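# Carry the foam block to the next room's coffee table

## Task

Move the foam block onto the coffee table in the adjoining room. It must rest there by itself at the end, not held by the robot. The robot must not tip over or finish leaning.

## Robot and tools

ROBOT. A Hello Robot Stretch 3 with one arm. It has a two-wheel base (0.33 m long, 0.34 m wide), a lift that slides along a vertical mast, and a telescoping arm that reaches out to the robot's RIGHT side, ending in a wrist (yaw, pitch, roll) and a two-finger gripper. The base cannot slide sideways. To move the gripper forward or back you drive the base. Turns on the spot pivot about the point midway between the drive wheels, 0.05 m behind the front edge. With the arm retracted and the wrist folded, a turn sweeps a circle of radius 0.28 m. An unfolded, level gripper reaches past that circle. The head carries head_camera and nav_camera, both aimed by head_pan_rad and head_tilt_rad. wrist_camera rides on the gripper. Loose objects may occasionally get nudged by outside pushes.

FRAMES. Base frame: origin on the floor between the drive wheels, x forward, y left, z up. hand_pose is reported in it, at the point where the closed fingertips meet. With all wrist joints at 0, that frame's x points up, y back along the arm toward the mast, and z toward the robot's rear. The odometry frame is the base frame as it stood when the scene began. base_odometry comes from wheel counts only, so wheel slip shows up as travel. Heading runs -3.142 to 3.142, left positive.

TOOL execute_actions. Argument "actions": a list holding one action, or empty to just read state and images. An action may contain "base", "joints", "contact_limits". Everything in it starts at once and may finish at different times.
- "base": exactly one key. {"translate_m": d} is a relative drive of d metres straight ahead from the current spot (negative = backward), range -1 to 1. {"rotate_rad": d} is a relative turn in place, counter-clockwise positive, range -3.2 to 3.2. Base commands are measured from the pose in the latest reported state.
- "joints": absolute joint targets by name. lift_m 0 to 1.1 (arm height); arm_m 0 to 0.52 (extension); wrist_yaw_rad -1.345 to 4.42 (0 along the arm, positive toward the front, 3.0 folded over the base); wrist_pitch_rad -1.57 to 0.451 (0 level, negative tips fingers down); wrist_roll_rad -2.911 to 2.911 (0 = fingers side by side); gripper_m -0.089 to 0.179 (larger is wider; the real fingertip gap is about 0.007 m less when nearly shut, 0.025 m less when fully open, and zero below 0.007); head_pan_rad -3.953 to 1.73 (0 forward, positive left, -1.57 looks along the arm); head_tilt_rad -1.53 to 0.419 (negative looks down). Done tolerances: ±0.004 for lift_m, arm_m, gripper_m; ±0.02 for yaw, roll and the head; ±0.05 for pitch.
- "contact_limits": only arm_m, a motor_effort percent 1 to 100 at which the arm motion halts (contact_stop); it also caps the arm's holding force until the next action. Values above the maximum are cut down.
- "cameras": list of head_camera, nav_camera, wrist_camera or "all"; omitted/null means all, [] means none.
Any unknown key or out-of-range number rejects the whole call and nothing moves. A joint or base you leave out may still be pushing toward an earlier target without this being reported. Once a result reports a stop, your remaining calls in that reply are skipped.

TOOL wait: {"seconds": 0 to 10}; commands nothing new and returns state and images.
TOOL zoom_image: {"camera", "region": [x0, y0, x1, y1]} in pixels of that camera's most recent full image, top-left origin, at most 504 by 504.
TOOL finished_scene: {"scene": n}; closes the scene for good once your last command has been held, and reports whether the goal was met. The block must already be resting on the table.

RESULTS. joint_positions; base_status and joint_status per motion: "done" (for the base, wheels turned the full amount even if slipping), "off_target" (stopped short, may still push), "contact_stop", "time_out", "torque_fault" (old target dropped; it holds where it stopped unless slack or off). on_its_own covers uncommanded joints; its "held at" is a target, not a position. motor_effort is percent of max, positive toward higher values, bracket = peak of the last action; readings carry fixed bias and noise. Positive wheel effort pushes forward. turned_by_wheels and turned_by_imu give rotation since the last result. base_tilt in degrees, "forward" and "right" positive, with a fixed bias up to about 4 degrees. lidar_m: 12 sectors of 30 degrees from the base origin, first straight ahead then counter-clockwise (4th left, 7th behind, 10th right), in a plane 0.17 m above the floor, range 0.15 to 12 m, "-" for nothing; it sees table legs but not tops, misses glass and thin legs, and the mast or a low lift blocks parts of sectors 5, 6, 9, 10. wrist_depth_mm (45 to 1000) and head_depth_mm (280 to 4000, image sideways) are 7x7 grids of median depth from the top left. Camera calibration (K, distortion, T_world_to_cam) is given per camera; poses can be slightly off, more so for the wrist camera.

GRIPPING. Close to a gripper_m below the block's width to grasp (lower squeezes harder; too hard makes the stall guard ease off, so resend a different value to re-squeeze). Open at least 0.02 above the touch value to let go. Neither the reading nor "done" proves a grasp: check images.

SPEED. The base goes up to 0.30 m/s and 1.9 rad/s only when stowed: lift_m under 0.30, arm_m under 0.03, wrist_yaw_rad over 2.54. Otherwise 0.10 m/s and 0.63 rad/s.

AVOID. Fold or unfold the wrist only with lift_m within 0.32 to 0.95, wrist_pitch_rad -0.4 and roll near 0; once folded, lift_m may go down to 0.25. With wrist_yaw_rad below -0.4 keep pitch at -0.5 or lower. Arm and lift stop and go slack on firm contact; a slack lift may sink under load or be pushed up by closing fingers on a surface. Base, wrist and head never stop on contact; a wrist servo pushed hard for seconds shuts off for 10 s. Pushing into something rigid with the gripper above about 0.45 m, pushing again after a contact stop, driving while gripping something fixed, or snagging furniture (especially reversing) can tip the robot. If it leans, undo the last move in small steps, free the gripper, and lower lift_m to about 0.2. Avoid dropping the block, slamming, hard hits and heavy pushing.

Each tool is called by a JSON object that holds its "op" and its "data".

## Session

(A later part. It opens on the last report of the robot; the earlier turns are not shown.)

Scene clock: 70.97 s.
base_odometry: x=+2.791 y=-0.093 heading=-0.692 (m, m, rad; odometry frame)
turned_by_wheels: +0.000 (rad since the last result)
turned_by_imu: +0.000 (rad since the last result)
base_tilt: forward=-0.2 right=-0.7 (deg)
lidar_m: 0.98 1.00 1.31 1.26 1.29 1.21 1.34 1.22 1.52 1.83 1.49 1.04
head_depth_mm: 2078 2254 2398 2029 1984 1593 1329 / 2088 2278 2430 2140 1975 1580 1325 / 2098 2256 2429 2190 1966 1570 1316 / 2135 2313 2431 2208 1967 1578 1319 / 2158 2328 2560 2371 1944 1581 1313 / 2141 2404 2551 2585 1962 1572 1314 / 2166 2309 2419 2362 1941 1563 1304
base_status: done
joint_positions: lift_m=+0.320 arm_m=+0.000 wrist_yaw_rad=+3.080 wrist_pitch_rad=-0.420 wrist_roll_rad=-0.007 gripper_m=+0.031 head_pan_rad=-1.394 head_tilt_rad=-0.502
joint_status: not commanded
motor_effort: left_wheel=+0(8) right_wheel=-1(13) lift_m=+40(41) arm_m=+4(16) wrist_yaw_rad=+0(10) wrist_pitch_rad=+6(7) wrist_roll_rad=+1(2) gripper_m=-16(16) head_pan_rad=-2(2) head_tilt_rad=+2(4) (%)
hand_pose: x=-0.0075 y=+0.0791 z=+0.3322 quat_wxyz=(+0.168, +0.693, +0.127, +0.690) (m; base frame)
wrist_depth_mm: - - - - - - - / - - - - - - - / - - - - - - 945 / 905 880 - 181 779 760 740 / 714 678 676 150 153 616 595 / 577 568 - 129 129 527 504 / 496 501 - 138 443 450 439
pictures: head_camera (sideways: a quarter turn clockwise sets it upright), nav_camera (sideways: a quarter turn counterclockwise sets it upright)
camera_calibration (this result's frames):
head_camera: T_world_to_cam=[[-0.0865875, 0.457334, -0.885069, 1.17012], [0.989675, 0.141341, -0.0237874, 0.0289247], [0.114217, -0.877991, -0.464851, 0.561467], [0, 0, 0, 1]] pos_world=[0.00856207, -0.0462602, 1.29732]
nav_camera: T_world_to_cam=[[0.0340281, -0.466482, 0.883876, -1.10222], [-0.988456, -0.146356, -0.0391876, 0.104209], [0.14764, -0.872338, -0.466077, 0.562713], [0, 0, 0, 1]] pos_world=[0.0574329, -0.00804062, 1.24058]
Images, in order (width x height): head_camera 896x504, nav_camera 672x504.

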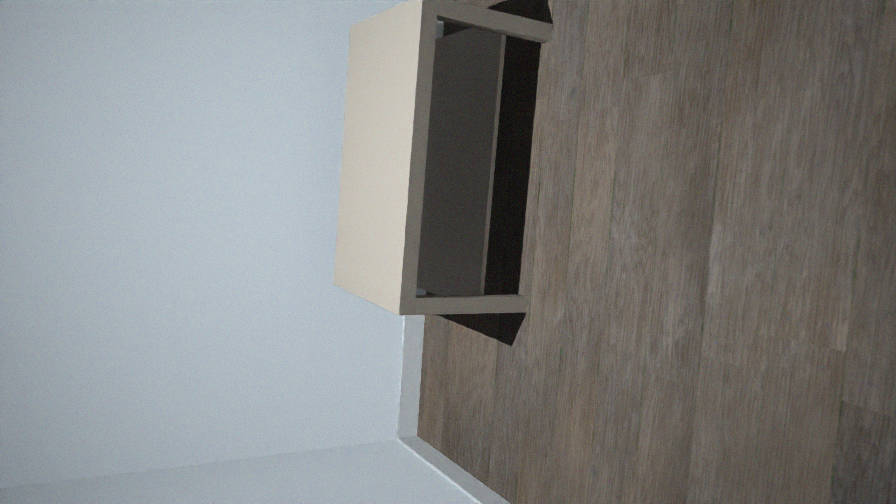

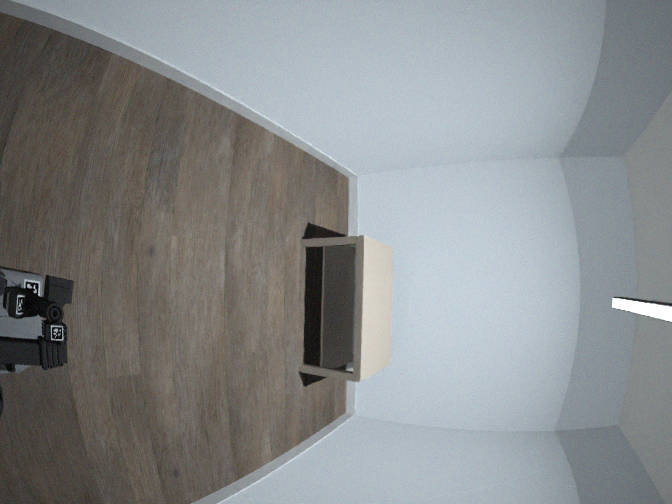

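{"op": "execute_actions", "data": {"actions": [{"base":{"rotate_rad":-1.571},"joints":{"lift_m":0.28,"arm_m":0.0}}], "cameras": []}}

{"op": "execute_actions", "data": {"actions": [{"base":{"translate_m":1.0}}], "cameras": []}}

{"op": "execute_actions", "data": {"actions": [{"base":{"translate_m":0.3}}], "cameras": []}}

{"op": "execute_actions", "data": {"actions": [{"base":{"rotate_rad":1.61},"joints":{"head_pan_rad":-1.57,"head_tilt_rad":-0.9}}], "cameras": []}}

{"op": "execute_actions", "data": {"actions": [{"joints":{"lift_m":0.53}}], "cameras": []}}

{"op": "execute_actions", "data": {"actions": [{"joints":{"wrist_yaw_rad":0.0}}], "cameras": ["head_camera","wrist_camera"]}}

Scene clock: 73.77 s.
base_odometry: x=+2.791 y=-0.093 heading=-2.263 (m, m, rad; odometry frame)
turned_by_wheels: -1.571 (rad since the last result)
turned_by_imu: -1.582 (rad since the last result)
base_tilt: forward=-0.1 right=-0.6 (deg)
lidar_m: 1.83 1.48 1.04 0.98 1.00 1.31 1.26 1.29 1.09 1.08 1.17 1.53
head_depth_mm: 866 937 1020 1111 1231 1383 1326 / 886 962 1046 1148 1273 1421 1326 / 913 991 1075 1186 1316 1459 1331 / 935 1016 1121 1230 1373 1493 1313 / 965 1052 1150 1282 1422 1528 1307 / 984 1078 1188 1314 1468 1571 1311 / 1010 1085 1173 1302 1449 1556 1306
base_status: done
joint_positions: lift_m=+0.280 arm_m=+0.000 wrist_yaw_rad=+3.080 wrist_pitch_rad=-0.420 wrist_roll_rad=-0.007 gripper_m=+0.031 head_pan_rad=-1.394 head_tilt_rad=-0.502
joint_status: all done
motor_effort: left_wheel=+2(9) right_wheel=-3(7) lift_m=+34(35) arm_m=+3(7) wrist_yaw_rad=+0(0) wrist_pitch_rad=+7(7) wrist_roll_rad=+1(1) gripper_m=-16(16) head_pan_rad=-3(3) head_tilt_rad=+2(2) (%)
hand_pose: x=-0.0075 y=+0.0790 z=+0.2923 quat_wxyz=(+0.168, +0.693, +0.127, +0.689) (m; base frame)
wrist_depth_mm: 849 877 907 904 934 979 - / 918 929 - - - - - / - - - 965 936 893 882 / 824 808 - 182 711 709 680 / 650 620 620 150 153 568 545 / 531 520 - 128 129 474 465 / 456 - - 139 406 410 403
pictures: none
No camera images: the call's "cameras" was empty. Leave "cameras" out to get every camera's image.

Scene clock: 78.77 s.
base_odometry: x=+2.152 y=-0.863 heading=-2.263 (m, m, rad; odometry frame)
turned_by_wheels: +0.000 (rad since the last result)
turned_by_imu: +0.005 (rad since the last result)
base_tilt: forward=-0.1 right=-0.7 (deg)
lidar_m: 1.50 0.87 1.09 1.03 1.06 1.40 2.26 1.77 1.14 1.09 1.11 0.90
head_depth_mm: 883 956 1052 1147 1278 1453 1326 / 897 969 1056 1159 1300 1455 1328 / 898 980 1069 1178 1316 1452 1307 / 913 986 1085 1201 1329 1489 1324 / 920 995 1096 1211 1345 1468 1315 / 927 1007 1113 1226 1373 1506 1308 / 934 1025 1115 1248 1393 1520 1303
base_status: done
joint_positions: lift_m=+0.280 arm_m=+0.000 wrist_yaw_rad=+3.080 wrist_pitch_rad=-0.420 wrist_roll_rad=-0.007 gripper_m=+0.031 head_pan_rad=-1.394 head_tilt_rad=-0.502
joint_status: not commanded
motor_effort: left_wheel=+1(10) right_wheel=-2(6) lift_m=+35(34) arm_m=+3(3) wrist_yaw_rad=+0(1) wrist_pitch_rad=+7(6) wrist_roll_rad=+2(1) gripper_m=-16(16) head_pan_rad=-2(2) head_tilt_rad=+2(2) (%)
hand_pose: x=-0.0075 y=+0.0790 z=+0.2923 quat_wxyz=(+0.168, +0.693, +0.127, +0.689) (m; base frame)
wrist_depth_mm: 897 914 953 976 - - - / 990 - - - - - - / - - - 973 934 908 890 / 835 782 - 181 717 687 675 / 656 626 620 150 153 569 545 / 530 520 - 129 129 472 460 / 449 - - 139 409 413 406
pictures: none
No camera images: the call's "cameras" was empty. Leave "cameras" out to get every camera's image.

Scene clock: 81.50 s.
base_odometry: x=+1.961 y=-1.094 heading=-2.263 (m, m, rad; odometry frame)
turned_by_wheels: +0.000 (rad since the last result)
turned_by_imu: +0.001 (rad since the last result)
base_tilt: forward=+0.0 right=-0.7 (deg)
lidar_m: 1.20 0.62 1.11 1.05 1.08 1.42 2.56 1.78 1.13 1.07 1.10 0.65
head_depth_mm: 872 947 1030 1131 1258 1412 1331 / 877 956 1043 1154 1278 1436 1326 / 889 968 1057 1167 1287 1459 1320 / 893 973 1067 1174 1315 1473 1315 / 906 983 1079 1191 1337 1482 1308 / 913 998 1089 1200 1359 1487 1309 / 922 1007 1098 1220 1371 1495 1307
base_status: done
joint_positions: lift_m=+0.280 arm_m=+0.000 wrist_yaw_rad=+3.080 wrist_pitch_rad=-0.420 wrist_roll_rad=-0.007 gripper_m=+0.031 head_pan_rad=-1.394 head_tilt_rad=-0.502
joint_status: not commanded
motor_effort: left_wheel=+1(9) right_wheel=-2(5) lift_m=+35(34) arm_m=+3(3) wrist_yaw_rad=-1(0) wrist_pitch_rad=+7(6) wrist_roll_rad=+2(1) gripper_m=-16(16) head_pan_rad=-3(3) head_tilt_rad=+2(1) (%)
hand_pose: x=-0.0075 y=+0.0790 z=+0.2923 quat_wxyz=(+0.168, +0.693, +0.127, +0.689) (m; base frame)
wrist_depth_mm: 902 941 957 972 - - - / - - - - - - - / - - - 981 935 913 785 / 827 801 - 181 721 683 580 / 647 626 614 150 153 559 556 / 534 523 - 129 129 475 463 / 453 - - 139 408 408 396
pictures: none
No camera images: the call's "cameras" was empty. Leave "cameras" out to get every camera's image.

Scene clock: 83.83 s.
base_odometry: x=+1.961 y=-1.094 heading=-0.653 (m, m, rad; odometry frame)
turned_by_wheels: +1.610 (rad since the last result)
turned_by_imu: +1.621 (rad since the last result)
base_tilt: forward=-0.1 right=-0.7 (deg)
lidar_m: 1.05 1.09 1.47 2.56 1.58 1.11 1.07 1.11 0.65 1.20 0.62 1.09
head_depth_mm: 1091 1271 1250 1064 985 1243 1130 / 1093 1266 1253 1060 981 1261 1132 / 1087 1258 1234 1062 976 1254 1163 / 1087 1257 1230 1056 971 1253 1161 / 1086 1259 1233 1053 970 1249 1131 / 1090 1257 1223 1048 966 1242 1121 / 1080 1253 1216 1043 963 1222 1114
base_status: done
joint_positions: lift_m=+0.280 arm_m=+0.000 wrist_yaw_rad=+3.080 wrist_pitch_rad=-0.420 wrist_roll_rad=-0.007 gripper_m=+0.031 head_pan_rad=-1.563 head_tilt_rad=-0.889
joint_status: all done
motor_effort: left_wheel=-2(7) right_wheel=+1(8) lift_m=+34(34) arm_m=+3(3) wrist_yaw_rad=+0(0) wrist_pitch_rad=+7(7) wrist_roll_rad=+2(1) gripper_m=-15(16) head_pan_rad=-3(17) head_tilt_rad=-7(35) (%)
hand_pose: x=-0.0075 y=+0.0790 z=+0.2923 quat_wxyz=(+0.168, +0.693, +0.127, +0.689) (m; base frame)
wrist_depth_mm: - - - - - - - / - - - - - - - / - - - 994 966 921 879 / 830 780 - 182 697 698 685 / 649 626 620 149 153 566 548 / 534 521 - 128 129 469 462 / 449 - - 139 404 414 401
pictures: none
No camera images: the call's "cameras" was empty. Leave "cameras" out to get every camera's image.

Scene clock: 86.93 s.
base_odometry: x=+1.961 y=-1.094 heading=-0.653 (m, m, rad; odometry frame)
turned_by_wheels: +0.000 (rad since the last result)
turned_by_imu: -0.001 (rad since the last result)
base_tilt: forward=-0.1 right=-0.7 (deg)
lidar_m: 1.05 1.09 1.47 2.56 1.60 1.12 1.07 1.10 0.65 1.20 0.62 1.10
head_depth_mm: 1088 1272 1252 1072 985 1249 1128 / 1093 1259 1247 1061 980 1264 - / 1089 1265 1233 1065 976 1254 - / 1087 1261 1234 1056 974 1257 - / 1089 1262 1231 1053 970 1248 1107 / 1080 1254 1228 1048 968 1245 1122 / 1086 1248 1222 1042 963 1222 1118
base_status: not commanded
joint_positions: lift_m=+0.530 arm_m=+0.000 wrist_yaw_rad=+3.080 wrist_pitch_rad=-0.420 wrist_roll_rad=-0.007 gripper_m=+0.031 head_pan_rad=-1.563 head_tilt_rad=-0.889
joint_status: all done
motor_effort: left_wheel=-2(2) right_wheel=+1(2) lift_m=+41(44) arm_m=+3(3) wrist_yaw_rad=+0(0) wrist_pitch_rad=+7(7) wrist_roll_rad=+2(2) gripper_m=-16(16) head_pan_rad=-4(2) head_tilt_rad=-6(7) (%)
hand_pose: x=-0.0075 y=+0.0789 z=+0.5420 quat_wxyz=(+0.169, +0.693, +0.127, +0.689) (m; base frame)
wrist_depth_mm: - - - - - - - / - - - - - - - / - - - - - - - / - - - 181 - - - / - - 971 149 153 904 874 / 859 830 808 129 129 762 728 / 722 708 695 144 650 648 638
pictures: none
No camera images: the call's "cameras" was empty. Leave "cameras" out to get every camera's image.

Scene clock: 89.47 s.
base_odometry: x=+1.961 y=-1.094 heading=-0.653 (m, m, rad; odometry frame)
turned_by_wheels: +0.000 (rad since the last result)
turned_by_imu: -0.001 (rad since the last result)
base_tilt: forward=-0.2 right=-0.7 (deg)
lidar_m: 1.05 1.09 1.47 2.56 1.60 1.12 1.07 1.11 0.65 1.20 0.61 1.10
head_depth_mm: 1092 1262 1256 1066 982 1240 1128 / 1095 1267 1244 1063 979 1259 - / 1087 1264 1245 1062 977 1260 - / 1080 1270 1230 1052 939 1227 - / 1087 1254 1233 1055 966 1247 1126 / 1081 1258 1224 1046 965 1247 1118 / 1082 1250 1222 1042 963 1224 1120
base_status: not commanded
joint_positions: lift_m=+0.530 arm_m=+0.000 wrist_yaw_rad=+0.003 wrist_pitch_rad=-0.420 wrist_roll_rad=-0.007 gripper_m=+0.031 head_pan_rad=-1.563 head_tilt_rad=-0.889
joint_status: all done
motor_effort: left_wheel=-3(3) right_wheel=+1(1) lift_m=+42(42) arm_m=+4(3) wrist_yaw_rad=-3(5) wrist_pitch_rad=+7(7) wrist_roll_rad=+2(2) gripper_m=-16(16) head_pan_rad=-3(3) head_tilt_rad=-7(6) (%)
hand_pose: x=-0.0209 y=-0.3688 z=+0.5420 quat_wxyz=(+0.695, +0.149, -0.688, -0.146) (m; base frame)
wrist_depth_mm: 862 857 849 853 851 843 849 / 958 904 890 775 714 680 914 / - 566 537 512 491 473 452 / 438 416 401 181 369 363 349 / 351 343 339 150 154 321 313 / 426 690 616 128 129 582 619 / 579 551 580 145 545 542 509
pictures: head_camera (sideways: a quarter turn clockwise sets it upright), wrist_camera
camera_calibration (this result's frames):
head_camera: T_world_to_cam=[[-0.0102975, 0.764796, -0.64419, 0.855664], [0.999241, -0.0163368, -0.0353684, 0.0439285], [-0.0375736, -0.644065, -0.764048, 0.951601], [0, 0, 0, 1]] pos_world=[0.000671157, -0.0407983, 1.27983]
wrist_camera: T_world_to_cam=[[-0.999025, -0.0160895, -0.0411077, 0.000494093], [0.024703, 0.567995, -0.822661, 0.690501], [0.0365851, -0.822874, -0.567044, 0.176121], [0, 0, 0, 1]] pos_world=[-0.0230072, -0.247268, 0.667937]
Images, in order (width x height): head_camera 896x504, wrist_camera 644x364.

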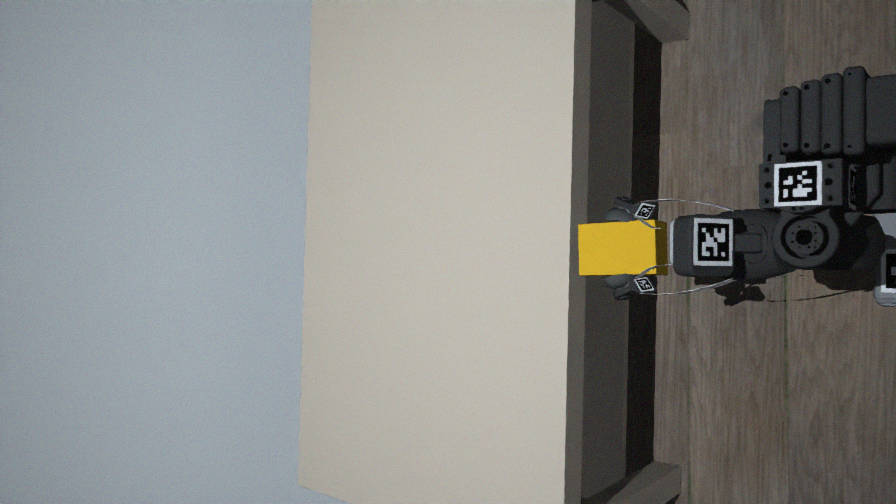

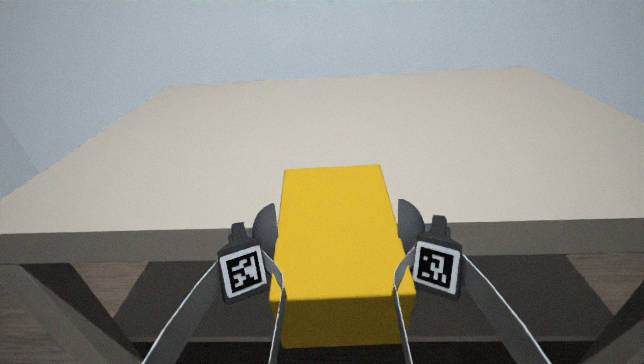

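{"op": "execute_actions", "data": {"actions": [{"joints":{"arm_m":0.35}}], "cameras": []}}

{"op": "execute_actions", "data": {"actions": [{"joints":{"lift_m":0.469}}], "cameras": []}}

{"op": "execute_actions", "data": {"actions": [{"joints":{"gripper_m":0.13}}], "cameras": []}}

{"op": "execute_actions", "data": {"actions": [{"joints":{"lift_m":0.55}}], "cameras": ["head_camera","wrist_camera"]}}

Scene clock: 93.37 s.
base_odometry: x=+1.961 y=-1.094 heading=-0.653 (m, m, rad; odometry frame)
turned_by_wheels: +0.000 (rad since the last result)
turned_by_imu: -0.001 (rad since the last result)
base_tilt: forward=+0.0 right=-0.6 (deg)
lidar_m: 1.05 1.09 1.48 2.57 1.60 1.12 1.07 1.10 0.65 1.20 0.61 1.10
head_depth_mm: 1091 1264 1248 1066 984 1245 1128 / 1093 1265 1243 1064 978 1280 - / 1095 1258 1239 - 971 1255 1137 / 1090 1266 1240 - 969 1254 1133 / 1082 1258 1239 1055 966 1246 1116 / 1086 1259 1229 1046 965 1243 1118 / 1082 1256 1227 1038 961 1225 1118
base_status: not commanded
joint_positions: lift_m=+0.530 arm_m=+0.350 wrist_yaw_rad=+0.001 wrist_pitch_rad=-0.420 wrist_roll_rad=-0.007 gripper_m=+0.031 head_pan_rad=-1.563 head_tilt_rad=-0.889
joint_status: all done
motor_effort: left_wheel=-3(3) right_wheel=+1(1) lift_m=+41(42) arm_m=+4(2) wrist_yaw_rad=-1(3) wrist_pitch_rad=+7(7) wrist_roll_rad=+1(1) gripper_m=-16(16) head_pan_rad=-3(2) head_tilt_rad=-7(7) (%)
hand_pose: x=-0.0212 y=-0.7188 z=+0.5420 quat_wxyz=(+0.694, +0.149, -0.689, -0.147) (m; base frame)
wrist_depth_mm: 544 544 536 544 541 544 546 / 594 592 589 586 603 579 584 / 654 632 642 631 623 624 446 / 424 411 402 182 368 361 348 / 335 328 325 150 153 291 284 / 273 269 255 128 129 246 240 / 233 230 224 145 210 213 207
pictures: none
No camera images: the call's "cameras" was empty. Leave "cameras" out to get every camera's image.

Scene clock: 94.77 s.
base_odometry: x=+1.961 y=-1.094 heading=-0.653 (m, m, rad; odometry frame)
turned_by_wheels: +0.000 (rad since the last result)
turned_by_imu: +0.000 (rad since the last result)
base_tilt: forward=-0.1 right=-0.9 (deg)
lidar_m: 1.05 1.09 1.47 2.57 1.60 1.11 1.07 1.11 0.65 1.20 0.62 1.10
head_depth_mm: 1094 1272 1252 1066 980 1240 1131 / 1090 1269 1246 1065 978 1268 1146 / 1091 1266 1234 1110 1205 1249 1122 / 1086 1262 1241 1054 1195 1253 1130 / 1085 1262 1231 1047 964 1249 1121 / 1086 1259 1225 1044 966 1247 1122 / 1083 1249 1214 1036 962 1224 1117
base_status: not commanded
joint_positions: lift_m=+0.469 arm_m=+0.350 wrist_yaw_rad=+0.001 wrist_pitch_rad=-0.420 wrist_roll_rad=-0.007 gripper_m=+0.031 head_pan_rad=-1.563 head_tilt_rad=-0.889
joint_status: all done
motor_effort: left_wheel=-3(3) right_wheel=+1(1) lift_m=+34(32) arm_m=+4(4) wrist_yaw_rad=-1(2) wrist_pitch_rad=+7(7) wrist_roll_rad=+1(1) gripper_m=-16(16) head_pan_rad=-3(3) head_tilt_rad=-6(7) (%)
hand_pose: x=-0.0212 y=-0.7188 z=+0.4812 quat_wxyz=(+0.694, +0.149, -0.689, -0.147) (m; base frame)
wrist_depth_mm: 546 538 542 528 534 549 536 / 581 592 592 593 587 584 566 / 422 400 381 366 349 336 322 / 305 296 285 182 264 258 251 / 242 233 234 150 154 208 204 / 198 193 183 128 129 176 172 / 166 165 161 145 150 152 149
pictures: none
No camera images: the call's "cameras" was empty. Leave "cameras" out to get every camera's image.

Scene clock: 96.27 s.
base_odometry: x=+1.961 y=-1.094 heading=-0.653 (m, m, rad; odometry frame)
turned_by_wheels: +0.000 (rad since the last result)
turned_by_imu: +0.000 (rad since the last result)
base_tilt: forward=-0.1 right=-0.6 (deg)
lidar_m: 1.05 1.09 1.47 2.56 1.59 1.11 1.07 1.11 0.65 1.20 0.62 1.09
head_depth_mm: 1091 1264 1255 1063 987 1238 1132 / 1090 1269 1247 1063 977 1270 1154 / 1089 1263 1237 1100 1209 1257 1132 / 1088 1258 1234 1077 1198 1251 1132 / 1088 1256 1224 1050 975 1245 1124 / 1079 1248 1228 1046 961 1240 1117 / 1085 1257 1212 1040 957 1211 1114
base_status: not commanded
joint_positions: lift_m=+0.469 arm_m=+0.350 wrist_yaw_rad=+0.001 wrist_pitch_rad=-0.420 wrist_roll_rad=-0.007 gripper_m=+0.130 head_pan_rad=-1.563 head_tilt_rad=-0.889
joint_status: all done
motor_effort: left_wheel=-3(2) right_wheel=+1(2) lift_m=+34(34) arm_m=+4(4) wrist_yaw_rad=-1(1) wrist_pitch_rad=+7(7) wrist_roll_rad=+1(2) gripper_m=+1(80) head_pan_rad=-2(2) head_tilt_rad=-6(6) (%)
hand_pose: x=-0.0212 y=-0.7188 z=+0.4812 quat_wxyz=(+0.694, +0.149, -0.689, -0.147) (m; base frame)
wrist_depth_mm: 544 539 543 540 542 544 542 / 595 598 588 587 577 573 574 / 423 401 388 366 351 336 323 / 309 295 289 198 265 260 250 / 238 236 229 157 206 216 205 / 198 199 185 132 169 169 173 / 167 164 161 145 150 152 149
pictures: none
No camera images: the call's "cameras" was empty. Leave "cameras" out to get every camera's image.

Scene clock: 97.83 s.
base_odometry: x=+1.961 y=-1.094 heading=-0.653 (m, m, rad; odometry frame)
turned_by_wheels: +0.000 (rad since the last result)
turned_by_imu: +0.000 (rad since the last result)
base_tilt: forward=+0.1 right=-0.5 (deg)
lidar_m: 1.05 1.09 1.47 2.56 1.60 1.12 1.07 1.11 0.65 1.20 0.62 1.09
head_depth_mm: 1092 1265 1256 1066 985 1248 1136 / 1091 1267 1243 1067 978 1280 - / 1088 1263 1241 - 978 1250 1132 / 1084 1258 1237 1031 972 1252 1133 / 1085 1261 1235 1049 967 1246 1119 / 1081 1253 1226 1047 967 1249 1120 / 1077 1257 1217 1037 959 1216 1119
base_status: not commanded
joint_positions: lift_m=+0.550 arm_m=+0.350 wrist_yaw_rad=+0.001 wrist_pitch_rad=-0.420 wrist_roll_rad=-0.007 gripper_m=+0.130 head_pan_rad=-1.563 head_tilt_rad=-0.889
joint_status: all done
motor_effort: left_wheel=-3(3) right_wheel=+2(1) lift_m=+41(42) arm_m=+4(4) wrist_yaw_rad=-1(1) wrist_pitch_rad=+7(7) wrist_roll_rad=+2(2) gripper_m=+0(0) head_pan_rad=-2(2) head_tilt_rad=-6(6) (%)
hand_pose: x=-0.0212 y=-0.7188 z=+0.5620 quat_wxyz=(+0.694, +0.149, -0.689, -0.147) (m; base frame)
wrist_depth_mm: 543 538 541 547 544 536 539 / 585 582 595 589 588 580 592 / 647 651 658 642 641 638 620 / 598 449 438 423 403 390 379 / 366 357 350 336 328 331 312 / 297 301 281 233 272 258 265 / 254 250 245 197 229 231 226
pictures: head_camera (sideways: a quarter turn clockwise sets it upright), wrist_camera
camera_calibration (this result's frames):
head_camera: T_world_to_cam=[[-0.0102976, 0.764796, -0.64419, 0.855664], [0.999241, -0.0163366, -0.0353684, 0.0439285], [-0.0375735, -0.644065, -0.764047, 0.951601], [0, 0, 0, 1]] pos_world=[0.000671162, -0.0407983, 1.27983]
wrist_camera: T_world_to_cam=[[-0.999049, -0.0145676, -0.0411079, -0.00356127], [0.0255685, 0.567955, -0.822662, 0.905728], [0.0353317, -0.82293, -0.567043, -0.100548], [0, 0, 0, 1]] pos_world=[-0.0231634, -0.597209, 0.687947]
Images, in order (width x height): head_camera 896x504, wrist_camera 644x364.

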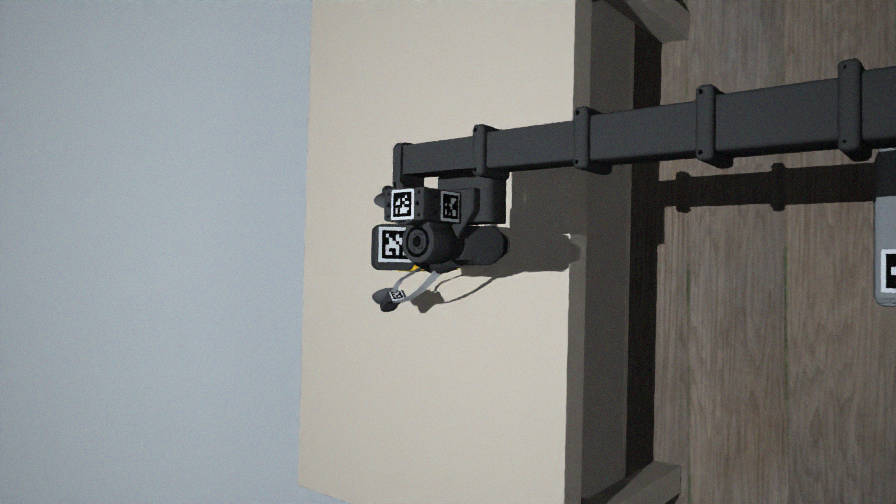

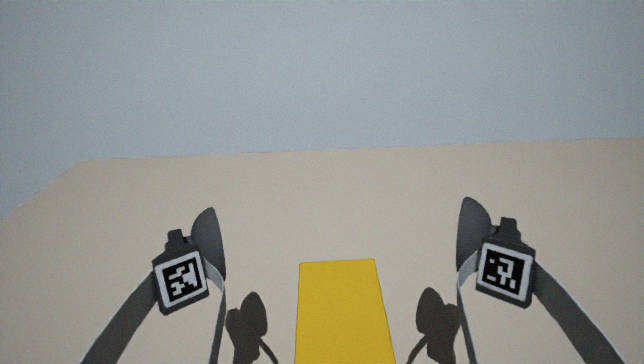

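{"op": "finished_scene", "data": {"scene": 2}}

The scene is finished: the task was done.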